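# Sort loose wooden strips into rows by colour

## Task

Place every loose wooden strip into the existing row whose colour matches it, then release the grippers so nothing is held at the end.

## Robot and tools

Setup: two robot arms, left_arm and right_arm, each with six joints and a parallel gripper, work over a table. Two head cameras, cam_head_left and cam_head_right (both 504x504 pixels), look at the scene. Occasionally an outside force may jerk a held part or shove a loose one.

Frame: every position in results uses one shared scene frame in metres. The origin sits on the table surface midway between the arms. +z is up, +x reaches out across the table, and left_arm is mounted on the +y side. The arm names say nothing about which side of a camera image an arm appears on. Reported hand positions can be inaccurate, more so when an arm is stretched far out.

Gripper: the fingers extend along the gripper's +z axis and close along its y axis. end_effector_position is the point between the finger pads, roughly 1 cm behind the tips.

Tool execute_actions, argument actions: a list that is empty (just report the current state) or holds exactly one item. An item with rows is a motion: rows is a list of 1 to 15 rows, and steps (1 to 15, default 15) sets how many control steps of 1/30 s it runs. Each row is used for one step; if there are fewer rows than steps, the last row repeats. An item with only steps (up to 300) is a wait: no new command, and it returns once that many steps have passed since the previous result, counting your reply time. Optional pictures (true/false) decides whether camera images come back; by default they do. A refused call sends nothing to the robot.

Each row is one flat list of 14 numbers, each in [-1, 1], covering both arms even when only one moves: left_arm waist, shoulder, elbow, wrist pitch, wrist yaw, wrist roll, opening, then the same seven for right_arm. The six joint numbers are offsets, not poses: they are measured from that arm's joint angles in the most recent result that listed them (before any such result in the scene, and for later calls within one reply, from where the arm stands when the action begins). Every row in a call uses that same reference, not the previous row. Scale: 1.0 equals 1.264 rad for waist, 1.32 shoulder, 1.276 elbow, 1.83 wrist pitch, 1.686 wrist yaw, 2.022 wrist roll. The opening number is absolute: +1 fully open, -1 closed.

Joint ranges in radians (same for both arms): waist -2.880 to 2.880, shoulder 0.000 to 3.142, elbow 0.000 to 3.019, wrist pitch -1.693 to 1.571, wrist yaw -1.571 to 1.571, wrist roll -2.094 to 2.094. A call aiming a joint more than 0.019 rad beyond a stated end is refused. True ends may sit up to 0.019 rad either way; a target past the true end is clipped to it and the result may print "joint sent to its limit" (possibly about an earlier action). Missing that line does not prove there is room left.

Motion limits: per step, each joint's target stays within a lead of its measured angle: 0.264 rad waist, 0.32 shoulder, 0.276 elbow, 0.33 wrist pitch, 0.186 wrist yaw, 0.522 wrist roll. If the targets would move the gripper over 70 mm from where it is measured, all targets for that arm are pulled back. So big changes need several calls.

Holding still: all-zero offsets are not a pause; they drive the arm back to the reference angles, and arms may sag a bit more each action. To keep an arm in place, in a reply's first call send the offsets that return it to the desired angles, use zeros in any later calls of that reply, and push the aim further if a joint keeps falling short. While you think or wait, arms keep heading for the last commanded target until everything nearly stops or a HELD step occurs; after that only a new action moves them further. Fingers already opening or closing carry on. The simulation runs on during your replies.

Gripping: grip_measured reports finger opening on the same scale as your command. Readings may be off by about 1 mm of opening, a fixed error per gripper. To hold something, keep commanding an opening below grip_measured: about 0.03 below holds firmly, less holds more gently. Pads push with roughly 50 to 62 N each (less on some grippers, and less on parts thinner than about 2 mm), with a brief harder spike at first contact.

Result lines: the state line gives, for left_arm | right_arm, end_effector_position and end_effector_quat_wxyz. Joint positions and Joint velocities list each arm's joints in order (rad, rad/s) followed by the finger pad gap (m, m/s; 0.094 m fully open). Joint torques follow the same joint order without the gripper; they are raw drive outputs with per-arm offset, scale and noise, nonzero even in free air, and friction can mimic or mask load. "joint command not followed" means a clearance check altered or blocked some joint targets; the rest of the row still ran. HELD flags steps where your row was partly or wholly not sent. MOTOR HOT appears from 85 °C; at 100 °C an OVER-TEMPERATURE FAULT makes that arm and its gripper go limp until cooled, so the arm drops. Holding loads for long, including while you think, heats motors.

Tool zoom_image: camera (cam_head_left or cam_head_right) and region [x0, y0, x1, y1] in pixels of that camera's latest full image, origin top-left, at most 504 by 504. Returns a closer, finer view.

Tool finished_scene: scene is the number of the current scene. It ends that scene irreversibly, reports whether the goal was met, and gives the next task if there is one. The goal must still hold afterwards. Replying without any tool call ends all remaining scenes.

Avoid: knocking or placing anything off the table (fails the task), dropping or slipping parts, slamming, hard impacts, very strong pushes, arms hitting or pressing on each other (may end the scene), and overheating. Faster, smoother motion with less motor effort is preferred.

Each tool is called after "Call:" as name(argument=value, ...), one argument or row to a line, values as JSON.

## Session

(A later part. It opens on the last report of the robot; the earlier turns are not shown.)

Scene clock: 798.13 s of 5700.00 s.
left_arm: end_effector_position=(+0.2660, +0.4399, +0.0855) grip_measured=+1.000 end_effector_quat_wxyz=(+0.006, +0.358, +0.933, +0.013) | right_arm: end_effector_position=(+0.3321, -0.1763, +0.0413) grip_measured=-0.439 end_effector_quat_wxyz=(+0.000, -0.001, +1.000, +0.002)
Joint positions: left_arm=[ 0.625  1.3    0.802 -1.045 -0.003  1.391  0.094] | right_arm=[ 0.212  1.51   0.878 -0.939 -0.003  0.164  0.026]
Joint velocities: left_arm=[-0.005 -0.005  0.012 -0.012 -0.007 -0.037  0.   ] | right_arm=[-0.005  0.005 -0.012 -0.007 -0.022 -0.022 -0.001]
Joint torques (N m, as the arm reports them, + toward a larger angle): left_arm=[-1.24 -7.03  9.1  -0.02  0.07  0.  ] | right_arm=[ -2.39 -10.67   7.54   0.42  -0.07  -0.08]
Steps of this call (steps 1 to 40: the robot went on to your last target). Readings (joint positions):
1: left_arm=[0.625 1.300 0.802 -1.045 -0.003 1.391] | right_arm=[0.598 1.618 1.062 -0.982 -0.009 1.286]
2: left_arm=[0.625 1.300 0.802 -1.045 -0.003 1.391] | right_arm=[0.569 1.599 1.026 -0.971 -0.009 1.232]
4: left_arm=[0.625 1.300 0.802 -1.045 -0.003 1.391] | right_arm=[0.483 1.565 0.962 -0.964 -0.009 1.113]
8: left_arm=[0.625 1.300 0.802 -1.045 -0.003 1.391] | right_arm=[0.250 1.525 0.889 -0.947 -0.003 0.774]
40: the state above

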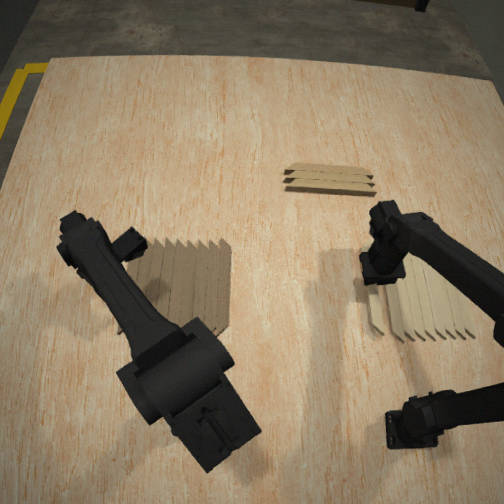

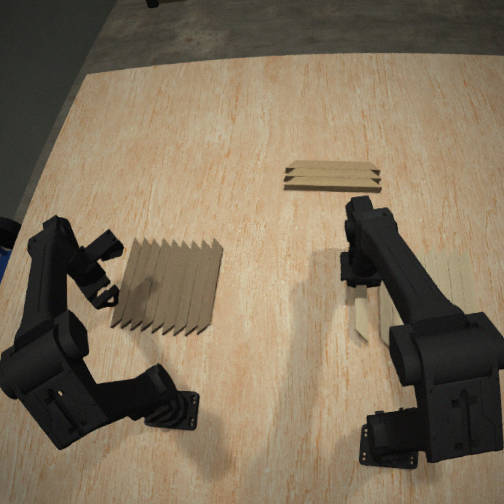

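Call:
execute_actions(
  actions=[
    {"rows": [[0, 0, 0, 0, 0, 0, 1, -0.033, 0, 0, 0, 0.0, -0.022, -0.5],[0, 0, 0, 0, 0, 0, 1, -0.033, 0, 0, 0, 0.0, -0.022, -0.5],[0, 0, 0, 0, 0, 0, 1, -0.033, 0, 0, 0, 0.0, -0.022, -0.5],[0, 0, 0, 0, 0, 0, 1, -0.033, 0, 0, 0, 0.0, -0.022, -0.5],[0, 0, 0, 0, 0, 0, 1, -0.033, 0.017, -0.043, 0.045, 0.0, -0.022, -0.5]], "steps": 15},
  ],
  pictures=false,
)

Call:
execute_actions(
  actions=[
    {"steps": 10},
  ],
)

Call:
zoom_image(
  camera="cam_head_left",
  region=[300, 200, 500, 360],
)

Scene clock: 822.70 s of 5700.00 s.
left_arm: end_effector_position=(+0.2660, +0.4399, +0.0855) grip_measured=+1.000 end_effector_quat_wxyz=(+0.006, +0.358, +0.933, +0.013) | right_arm: end_effector_position=(+0.3239, -0.1926, +0.0190) grip_measured=-0.439 end_effector_quat_wxyz=(-0.003, +0.003, +1.000, +0.001)
Joint positions: left_arm=[ 0.625  1.3    0.802 -1.045 -0.003  1.391  0.094] | right_arm=[ 0.172  1.53   0.828 -0.873 -0.004  0.132  0.026]
Joint velocities: left_arm=[-0.015  0.005 -0.037 -0.002 -0.022 -0.007  0.   ] | right_arm=[-0.005 -0.015 -0.007  0.027  0.037  0.007 -0.001]
Joint torques (N m, as the arm reports them, + toward a larger angle): left_arm=[-1.22 -7.05  9.1  -0.03  0.08  0.  ] | right_arm=[-2.35 -8.86  7.26  0.29 -0.02 -0.14]
Steps of this call (steps 1 to 15: the robot went on to your last target; steps 16 to 90: nothing new was sent; then 21.07 s passed at rest; steps 91 to 105: all 15 steps of this action). Readings (joint positions):
91: left_arm=[0.625 1.300 0.802 -1.045 -0.003 1.391] | right_arm=[0.210 1.510 0.878 -0.939 -0.004 0.158]
92: left_arm=[0.625 1.300 0.802 -1.045 -0.003 1.391] | right_arm=[0.205 1.510 0.878 -0.939 -0.004 0.152]
94: left_arm=[0.625 1.300 0.802 -1.045 -0.003 1.391] | right_arm=[0.190 1.510 0.878 -0.939 -0.004 0.144]
98: left_arm=[0.625 1.300 0.802 -1.045 -0.003 1.391] | right_arm=[0.172 1.517 0.842 -0.881 -0.004 0.136]
105: the state above

Scene clock: 823.03 s of 5700.00 s.
left_arm: end_effector_position=(+0.2660, +0.4399, +0.0855) grip_measured=+1.000 end_effector_quat_wxyz=(+0.006, +0.358, +0.933, +0.013) | right_arm: end_effector_position=(+0.3240, -0.1925, +0.0190) grip_measured=-0.439 end_effector_quat_wxyz=(-0.003, +0.003, +1.000, +0.002)
Joint positions: left_arm=[ 0.625  1.3    0.802 -1.045 -0.003  1.391  0.094] | right_arm=[ 0.172  1.53   0.828 -0.873 -0.004  0.132  0.026]
Joint velocities: left_arm=[ 0.005 -0.005  0.002 -0.007 -0.066 -0.051  0.   ] | right_arm=[ 0.005 -0.005  0.017  0.022  0.007 -0.051 -0.001]
Joint torques (N m, as the arm reports them, + toward a larger angle): left_arm=[-1.22 -7.03  9.12 -0.03  0.07  0.  ] | right_arm=[-2.25 -8.98  7.26  0.37 -0.02 -0.11]
Steps of this call (steps 1 to 10: the robot went on to your last target). Readings (joint positions):
1: left_arm=[0.625 1.300 0.802 -1.045 -0.003 1.391] | right_arm=[0.172 1.530 0.828 -0.873 -0.004 0.132]
2: left_arm=[0.625 1.300 0.802 -1.045 -0.003 1.391] | right_arm=[0.172 1.530 0.828 -0.873 -0.004 0.132]
4: left_arm=[0.625 1.300 0.802 -1.045 -0.003 1.391] | right_arm=[0.172 1.530 0.828 -0.873 -0.004 0.132]
8: left_arm=[0.625 1.300 0.802 -1.045 -0.003 1.391] | right_arm=[0.172 1.530 0.828 -0.873 -0.004 0.132]
10: the state above

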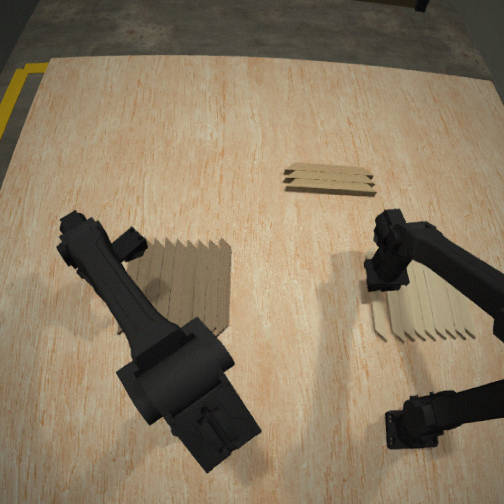

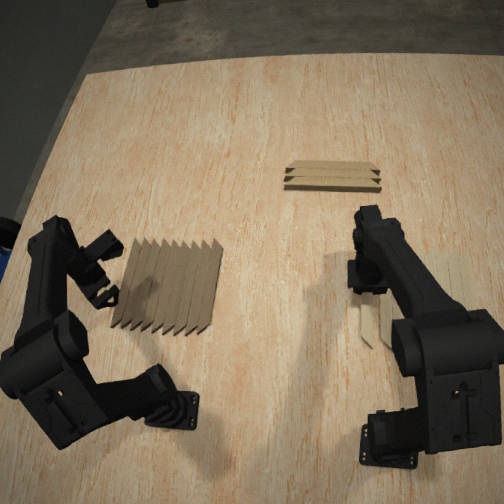

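Region (300, 200, 500, 360) of cam_head_left's 504x504 image, scaled by 2.520, with more detail than that image has; it fills the top 403 rows of this view, and the rest is white.

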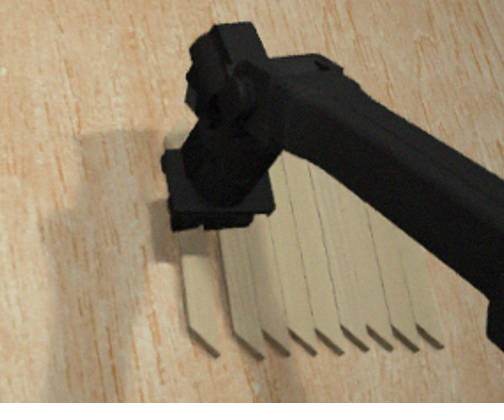

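Call:
execute_actions(
  actions=[
    {"rows": [[0, 0, 0, 0, 0, 0, 1, 0, 0, 0, 0, 0.0, 0, -0.17],[0, 0, 0, 0, 0, 0, 1, 0, 0, 0, 0, 0.0, 0, -0.17],[0, 0, 0, 0, 0, 0, 1, 0, 0, 0, 0, 0.0, 0, -0.17],[0, 0, 0, 0, 0, 0, 1, 0, 0, 0, 0, 0.0, 0, -0.17],[0, 0, 0, 0, 0, 0, 1, 0, 0, 0, 0, 0.0, 0, -0.17],[0, 0, 0, 0, 0, 0, 1, 0, -0.068, 0.041, -0.058, 0.0, 0, -0.17],[0, 0, 0, 0, 0, 0, 1, 0, -0.068, 0.041, -0.058, 0.0, 0, -0.17],[0, 0, 0, 0, 0, 0, 1, 0, -0.068, 0.041, -0.058, 0.0, 0, -0.17],[0, 0, 0, 0, 0, 0, 1, 0, -0.068, 0.041, -0.058, 0.0, 0, -0.17],[0, 0, 0, 0, 0, 0, 1, 0, -0.068, 0.041, -0.058, 0.0, 0, -0.17],[0, 0, 0, 0, 0, 0, 1, 0, -0.068, 0.041, -0.058, 0.0, 0, -0.17],[0, 0, 0, 0, 0, 0, 1, 0, -0.068, 0.041, -0.058, 0.0, 0, -0.17],[0, 0, 0, 0, 0, 0, 1, 0, -0.068, 0.041, -0.058, 0.0, 0, -0.17],[0, 0, 0, 0, 0, 0, 1, 0.075, -0.068, 0.041, -0.058, 0.0, -0.738, 1]], "steps": 15},
  ],
  pictures=false,
)

Call:
execute_actions(
  actions=[
    {"steps": 35},
  ],
)

Call:
zoom_image(
  camera="cam_head_left",
  region=[300, 200, 500, 360],
)

Scene clock: 849.70 s of 5700.00 s.
left_arm: end_effector_position=(+0.2660, +0.4399, +0.0855) grip_measured=+1.000 end_effector_quat_wxyz=(+0.006, +0.358, +0.933, +0.013) | right_arm: end_effector_position=(+0.3148, -0.1871, +0.0547) grip_measured=+0.293 end_effector_quat_wxyz=(+0.007, -0.098, +0.995, +0.001)
Joint positions: left_arm=[ 0.625  1.3    0.802 -1.045 -0.003  1.391  0.094] | right_arm=[ 0.192  1.432  0.836 -0.961 -0.001 -0.05   0.061]
Joint velocities: left_arm=[ 0.005  0.005 -0.007 -0.002 -0.066  0.037  0.   ] | right_arm=[ 0.562  0.005  0.007 -0.012 -0.022 -2.762  0.422]
Joint torques (N m, as the arm reports them, + toward a larger angle): left_arm=[-1.25 -7.03  9.12 -0.03  0.07  0.  ] | right_arm=[ 0.84 -7.44 12.46 -0.56 -0.17 -0.1 ]
Steps of this call (steps 1 to 15: the robot went on to your last target; steps 16 to 90: nothing new was sent; then 23.17 s passed at rest; steps 91 to 105: all 15 steps of this action). Readings (joint positions):
91: left_arm=[0.625 1.300 0.802 -1.045 -0.003 1.391] | right_arm=[0.172 1.530 0.828 -0.873 -0.004 0.132]
92: left_arm=[0.625 1.300 0.802 -1.045 -0.003 1.391] | right_arm=[0.172 1.530 0.828 -0.873 -0.004 0.132]
94: left_arm=[0.625 1.300 0.802 -1.045 -0.003 1.391] | right_arm=[0.172 1.530 0.828 -0.873 -0.004 0.132]
98: left_arm=[0.625 1.300 0.802 -1.045 -0.003 1.391] | right_arm=[0.172 1.500 0.829 -0.937 -0.004 0.132]
105: the state above

Scene clock: 850.87 s of 5700.00 s.
left_arm: end_effector_position=(+0.2660, +0.4399, +0.0855) grip_measured=+1.000 end_effector_quat_wxyz=(+0.006, +0.358, +0.933, +0.013) | right_arm: end_effector_position=(+0.3091, -0.1572, +0.0546) grip_measured=+1.000 end_effector_quat_wxyz=(-0.007, +0.710, -0.704, +0.002)
Joint positions: left_arm=[ 0.625  1.3    0.802 -1.045 -0.003  1.391  0.094] | right_arm=[ 0.275  1.433  0.836 -0.961 -0.004 -1.35   0.094]
Joint velocities: left_arm=[-0.005 -0.005 -0.002 -0.002 -0.022  0.022  0.   ] | right_arm=[ 0.005 -0.005 -0.017  0.002  0.051 -0.051  0.   ]
Joint torques (N m, as the arm reports them, + toward a larger angle): left_arm=[-1.23 -7.08  9.1  -0.04  0.08  0.  ] | right_arm=[-2.8  -7.7  12.6  -0.76 -0.14 -0.08]
Steps of this call (steps 1 to 35: the robot went on to your last target). Readings (joint positions):
1: left_arm=[0.625 1.300 0.802 -1.045 -0.003 1.391] | right_arm=[0.212 1.433 0.836 -0.961 -0.001 -0.149]
2: left_arm=[0.625 1.300 0.802 -1.045 -0.003 1.391] | right_arm=[0.233 1.433 0.836 -0.961 -0.001 -0.248]
4: left_arm=[0.625 1.300 0.802 -1.045 -0.003 1.391] | right_arm=[0.266 1.433 0.836 -0.961 -0.004 -0.447]
8: left_arm=[0.625 1.300 0.802 -1.045 -0.003 1.391] | right_arm=[0.276 1.433 0.836 -0.961 -0.004 -0.845]
35: the state above

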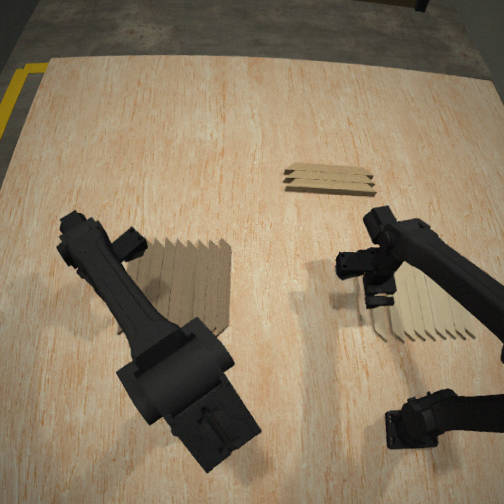

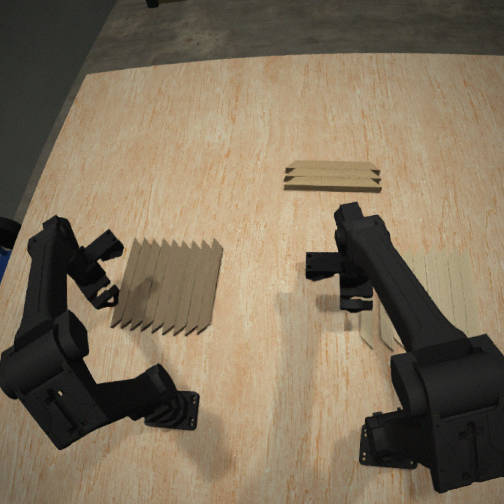

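Region (300, 200, 500, 360) of cam_head_left's 504x504 image, scaled by 2.520, with more detail than that image has; it fills the top 403 rows of this view, and the rest is white.

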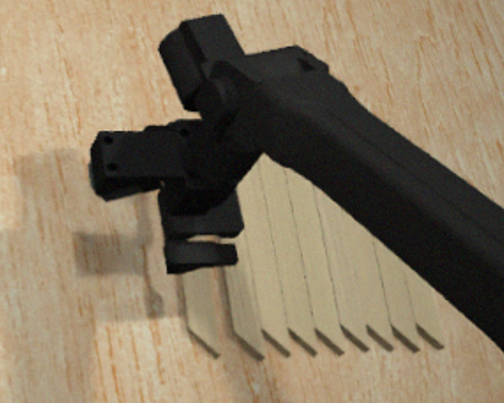

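Call:
execute_actions(
  actions=[
    {"rows": [[0, 0, 0, 0, 0, 0, 1, 0, 0.054, -0.024, 0.055, 0.0, 0, 1]], "steps": 15},
  ],
  pictures=false,
)

Call:
execute_actions(
  actions=[
    {"rows": [[0, 0, 0, 0, 0, 0, 1, -0.016, 0, 0, 0, 0.0, -0.009, 1],[0, 0, 0, 0, 0, 0, 1, -0.028, 0, 0, 0, 0.0, -0.016, 1],[0, 0, 0, 0, 0, 0, 1, -0.038, 0, 0, 0, 0.0, -0.022, 1],[0, 0, 0, 0, 0, 0, 1, -0.047, 0, 0, 0, 0.0, -0.028, 1],[0, 0, 0, 0, 0, 0, 1, -0.055, 0, 0, 0, 0.0, -0.033, 1],[0, 0, 0, 0, 0, 0, 1, -0.061, 0, 0, 0, 0.0, -0.038, 1]], "steps": 15},
  ],
  pictures=false,
)

Call:
execute_actions(
  actions=[
    {"steps": 8},
  ],
)

Call:
zoom_image(
  camera="cam_head_left",
  region=[300, 200, 500, 360],
)

Scene clock: 878.23 s of 5700.00 s.
left_arm: end_effector_position=(+0.2660, +0.4399, +0.0855) grip_measured=+1.000 end_effector_quat_wxyz=(+0.006, +0.358, +0.933, +0.013) | right_arm: end_effector_position=(+0.3094, -0.1571, +0.0200) grip_measured=+1.000 end_effector_quat_wxyz=(+0.003, +0.711, -0.704, -0.004)
Joint positions: left_arm=[ 0.625  1.3    0.802 -1.045 -0.003  1.391  0.094] | right_arm=[ 0.275  1.512  0.81  -0.878 -0.004 -1.351  0.094]
Joint velocities: left_arm=[-0.015 -0.015  0.002  0.007  0.037 -0.007  0.   ] | right_arm=[-0.015 -0.005 -0.002  0.012 -0.007 -0.051  0.   ]
Joint torques (N m, as the arm reports them, + toward a larger angle): left_arm=[-1.21 -7.    9.09 -0.02  0.07  0.  ] | right_arm=[-2.09 -9.54  7.29  0.34 -0.15 -0.01]
Steps of this call (steps 1 to 15: the robot went on to your last target; steps 16 to 90: nothing new was sent; then 23.87 s passed at rest; steps 91 to 105: all 15 steps of this action). Readings (joint positions):
91: left_arm=[0.625 1.300 0.802 -1.045 -0.003 1.391] | right_arm=[0.275 1.437 0.833 -0.947 -0.004 -1.351]
92: left_arm=[0.625 1.300 0.802 -1.045 -0.003 1.391] | right_arm=[0.275 1.445 0.830 -0.921 -0.004 -1.351]
94: left_arm=[0.625 1.300 0.802 -1.045 -0.003 1.391] | right_arm=[0.275 1.472 0.825 -0.890 -0.004 -1.351]
98: left_arm=[0.625 1.300 0.802 -1.045 -0.003 1.391] | right_arm=[0.275 1.510 0.813 -0.880 -0.004 -1.351]
105: the state above

Scene clock: 878.73 s of 5700.00 s.
left_arm: end_effector_position=(+0.2660, +0.4399, +0.0855) grip_measured=+1.000 end_effector_quat_wxyz=(+0.006, +0.358, +0.933, +0.013) | right_arm: end_effector_position=(+0.3147, -0.1846, +0.0200) grip_measured=+1.000 end_effector_quat_wxyz=(+0.003, +0.705, -0.709, -0.005)
Joint positions: left_arm=[ 0.625  1.3    0.802 -1.045 -0.003  1.391  0.094] | right_arm=[ 0.197  1.512  0.81  -0.878 -0.004 -1.414  0.094]
Joint velocities: left_arm=[ 0.005 -0.005 -0.002  0.012  0.037 -0.066  0.   ] | right_arm=[ 0.005 -0.015 -0.007 -0.002 -0.051  0.007  0.   ]
Joint torques (N m, as the arm reports them, + toward a larger angle): left_arm=[-1.19 -7.04  9.1  -0.03  0.07  0.  ] | right_arm=[-1.76 -8.8   7.51 -0.23 -0.13 -0.1 ]
Steps of this call (steps 1 to 15: all 15 steps of this action). Readings (joint positions):
1: left_arm=[0.625 1.300 0.802 -1.045 -0.003 1.391] | right_arm=[0.274 1.512 0.810 -0.878 -0.004 -1.352]
2: left_arm=[0.625 1.300 0.802 -1.045 -0.003 1.391] | right_arm=[0.272 1.512 0.810 -0.878 -0.004 -1.356]
4: left_arm=[0.625 1.300 0.802 -1.045 -0.003 1.391] | right_arm=[0.256 1.512 0.810 -0.878 -0.004 -1.368]
8: left_arm=[0.625 1.300 0.802 -1.045 -0.003 1.391] | right_arm=[0.208 1.512 0.810 -0.878 -0.004 -1.396]
15: the state above

Scene clock: 879.00 s of 5700.00 s.
left_arm: end_effector_position=(+0.2660, +0.4399, +0.0855) grip_measured=+1.000 end_effector_quat_wxyz=(+0.006, +0.358, +0.933, +0.013) | right_arm: end_effector_position=(+0.3147, -0.1846, +0.0200) grip_measured=+1.000 end_effector_quat_wxyz=(+0.003, +0.706, -0.708, -0.005)
Joint positions: left_arm=[ 0.625  1.3    0.802 -1.045 -0.003  1.391  0.094] | right_arm=[ 0.197  1.512  0.81  -0.878 -0.004 -1.417  0.094]
Joint velocities: left_arm=[ 0.005 -0.005  0.017 -0.017 -0.066 -0.081  0.   ] | right_arm=[-0.005 -0.005 -0.012  0.012 -0.037 -0.037  0.   ]
Joint torques (N m, as the arm reports them, + toward a larger angle): left_arm=[-1.32 -7.03  9.09 -0.02  0.07  0.  ] | right_arm=[-1.8  -8.85  7.64 -0.28 -0.13 -0.09]
Steps of this call (steps 1 to 8: the robot went on to your last target). Readings (joint positions):
1: left_arm=[0.625 1.300 0.802 -1.045 -0.003 1.391] | right_arm=[0.197 1.512 0.810 -0.878 -0.004 -1.414]
2: left_arm=[0.625 1.300 0.802 -1.045 -0.003 1.391] | right_arm=[0.197 1.512 0.810 -0.878 -0.004 -1.415]
4: left_arm=[0.625 1.300 0.802 -1.045 -0.003 1.391] | right_arm=[0.197 1.512 0.810 -0.878 -0.004 -1.416]
8: the state above

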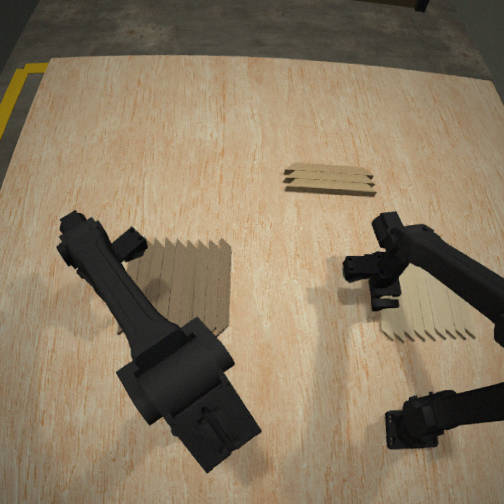

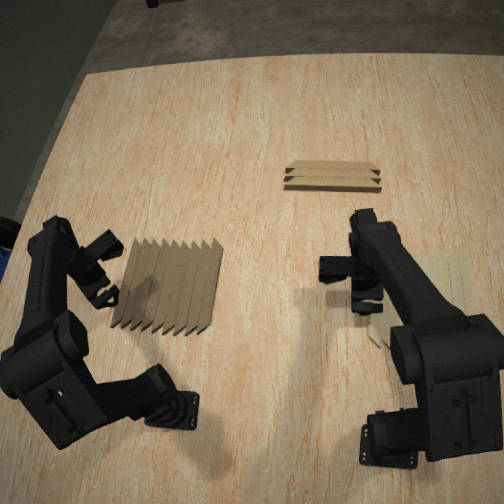

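Region (300, 200, 500, 360) of cam_head_left's 504x504 image, scaled by 2.520, with more detail than that image has; it fills the top 403 rows of this view, and the rest is white.

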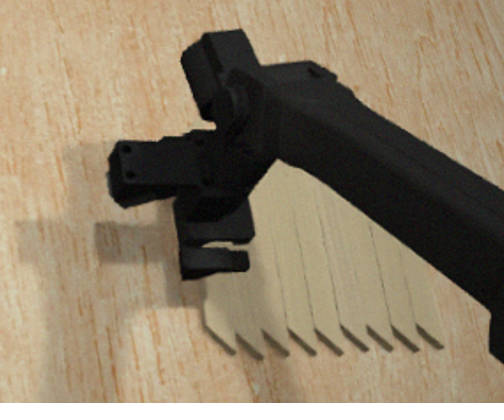

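Call:
execute_actions(
  actions=[
    {"rows": [[0, 0, 0, 0, 0, 0, 1, 0.012, -0.10, 0.09, -0.10, 0.0, 0, 1],[0, 0, 0, 0, 0, 0, 1, 0.012, -0.10, 0.09, -0.10, 0.0, 0, 1],[0, 0, 0, 0, 0, 0, 1, 0.012, -0.10, 0.09, -0.10, 0.0, 0, 1],[0, 0, 0, 0, 0, 0, 1, 0.012, -0.10, 0.09, -0.10, 0.0, 0, 1],[0, 0, 0, 0, 0, 0, 1, 0.012, -0.10, 0.09, -0.10, 0.0, 0, 1],[0, 0, 0, 0, 0, 0, 1, 0.012, -0.10, 0.09, -0.10, 0.0, 0, 1],[0, 0, 0, 0, 0, 0, 1, 0.012, -0.10, 0.09, -0.10, 0.0, 0, 1],[0, 0, 0, 0, 0, 0, 1, -0.8, -0.10, 0.09, -0.10, 0.0, 0, 1]], "steps": 15},
  ],
  pictures=false,
)

Call:
execute_actions(
  actions=[
    {"steps": 25},
  ],
)

Call:
zoom_image(
  camera="cam_head_left",
  region=[100, 140, 500, 370],
)

Call:
zoom_image(
  camera="cam_head_right",
  region=[100, 140, 500, 370],
)

Scene clock: 895.33 s of 5700.00 s.
left_arm: end_effector_position=(+0.2660, +0.4399, +0.0855) grip_measured=+1.000 end_effector_quat_wxyz=(+0.006, +0.358, +0.933, +0.013) | right_arm: end_effector_position=(+0.3122, -0.3340, +0.0924) grip_measured=+1.000 end_effector_quat_wxyz=(+0.019, -0.543, +0.839, -0.015)
Joint positions: left_arm=[ 0.625  1.3    0.802 -1.045 -0.003  1.391  0.094] | right_arm=[-0.223  1.369  0.887 -1.041 -0.009 -1.417  0.094]
Joint velocities: left_arm=[-0.005 -0.015  0.007  0.007 -0.022 -0.007  0.   ] | right_arm=[-2.076  0.083 -0.022 -0.007  0.037  0.051  0.   ]
Joint torques (N m, as the arm reports them, + toward a larger angle): left_arm=[-1.17 -7.12  9.09 -0.05  0.07  0.  ] | right_arm=[-1.79 -7.29 11.72 -0.69 -0.02 -0.01]
Steps of this call (steps 1 to 15: the robot went on to your last target; steps 16 to 90: nothing new was sent; then 12.83 s passed at rest; steps 91 to 105: all 15 steps of this action). Readings (joint positions):
91: left_arm=[0.625 1.300 0.802 -1.045 -0.003 1.391] | right_arm=[0.197 1.506 0.816 -0.906 -0.004 -1.417]
92: left_arm=[0.625 1.300 0.802 -1.045 -0.003 1.391] | right_arm=[0.198 1.494 0.825 -0.952 -0.004 -1.417]
94: left_arm=[0.625 1.300 0.802 -1.045 -0.003 1.391] | right_arm=[0.200 1.449 0.841 -1.013 -0.004 -1.417]
98: left_arm=[0.625 1.300 0.802 -1.045 -0.003 1.391] | right_arm=[0.190 1.369 0.879 -1.041 -0.010 -1.417]
105: the state above

Scene clock: 896.17 s of 5700.00 s.
left_arm: end_effector_position=(+0.2660, +0.4399, +0.0855) grip_measured=+1.000 end_effector_quat_wxyz=(+0.006, +0.358, +0.933, +0.013) | right_arm: end_effector_position=(+0.1988, -0.5120, +0.0891) grip_measured=+1.000 end_effector_quat_wxyz=(+0.009, -0.276, +0.961, -0.015)
Joint positions: left_arm=[ 0.625  1.3    0.802 -1.045 -0.003  1.391  0.094] | right_arm=[-0.812  1.379  0.887 -1.044 -0.003 -1.417  0.094]
Joint velocities: left_arm=[-0.005 -0.005  0.002 -0.007  0.037  0.037  0.   ] | right_arm=[-0.005 -0.005  0.002 -0.002  0.007 -0.037  0.   ]
Joint torques (N m, as the arm reports them, + toward a larger angle): left_arm=[-1.22 -7.07  9.07 -0.03  0.07  0.  ] | right_arm=[-2.26 -8.28 12.65 -0.75 -0.19  0.  ]
Steps of this call (steps 1 to 25: the robot went on to your last target). Readings (joint positions):
1: left_arm=[0.625 1.300 0.802 -1.045 -0.003 1.391] | right_arm=[-0.295 1.372 0.887 -1.041 -0.008 -1.417]
2: left_arm=[0.625 1.300 0.802 -1.045 -0.003 1.391] | right_arm=[-0.368 1.375 0.887 -1.041 -0.007 -1.417]
4: left_arm=[0.625 1.300 0.802 -1.045 -0.003 1.391] | right_arm=[-0.513 1.378 0.887 -1.041 -0.007 -1.417]
8: left_arm=[0.625 1.300 0.802 -1.045 -0.003 1.391] | right_arm=[-0.788 1.379 0.887 -1.041 -0.002 -1.417]
25: the state above

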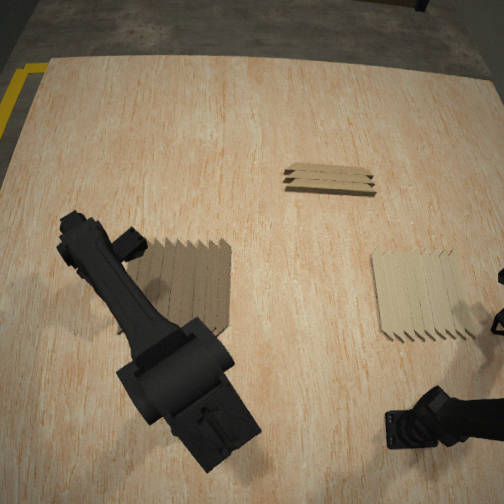

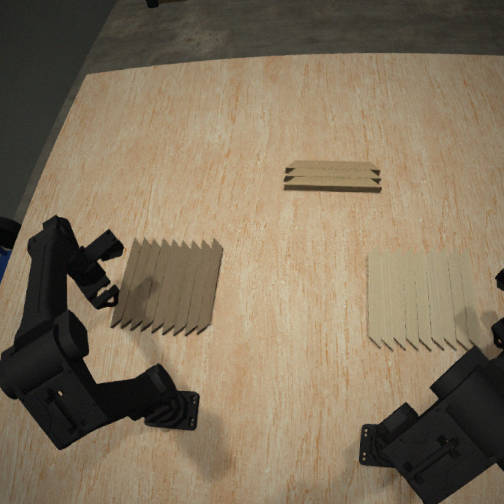

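Region (100, 140, 500, 370) of cam_head_left's 504x504 image, scaled by 1.260, with more detail than that image has; it fills the top 290 rows of this view, and the rest is white.

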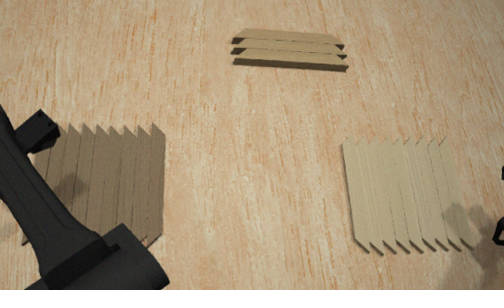

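Region (100, 140, 500, 370) of cam_head_right's 504x504 image, scaled by 1.260, with more detail than that image has; it fills the top 290 rows of this view, and the rest is white.

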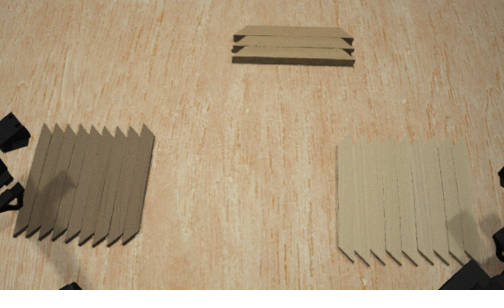

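Both strips are now flush in their rows and no loose strips remain.

Call:
finished_scene(
  scene=1,
)

The scene is finished: the task was done.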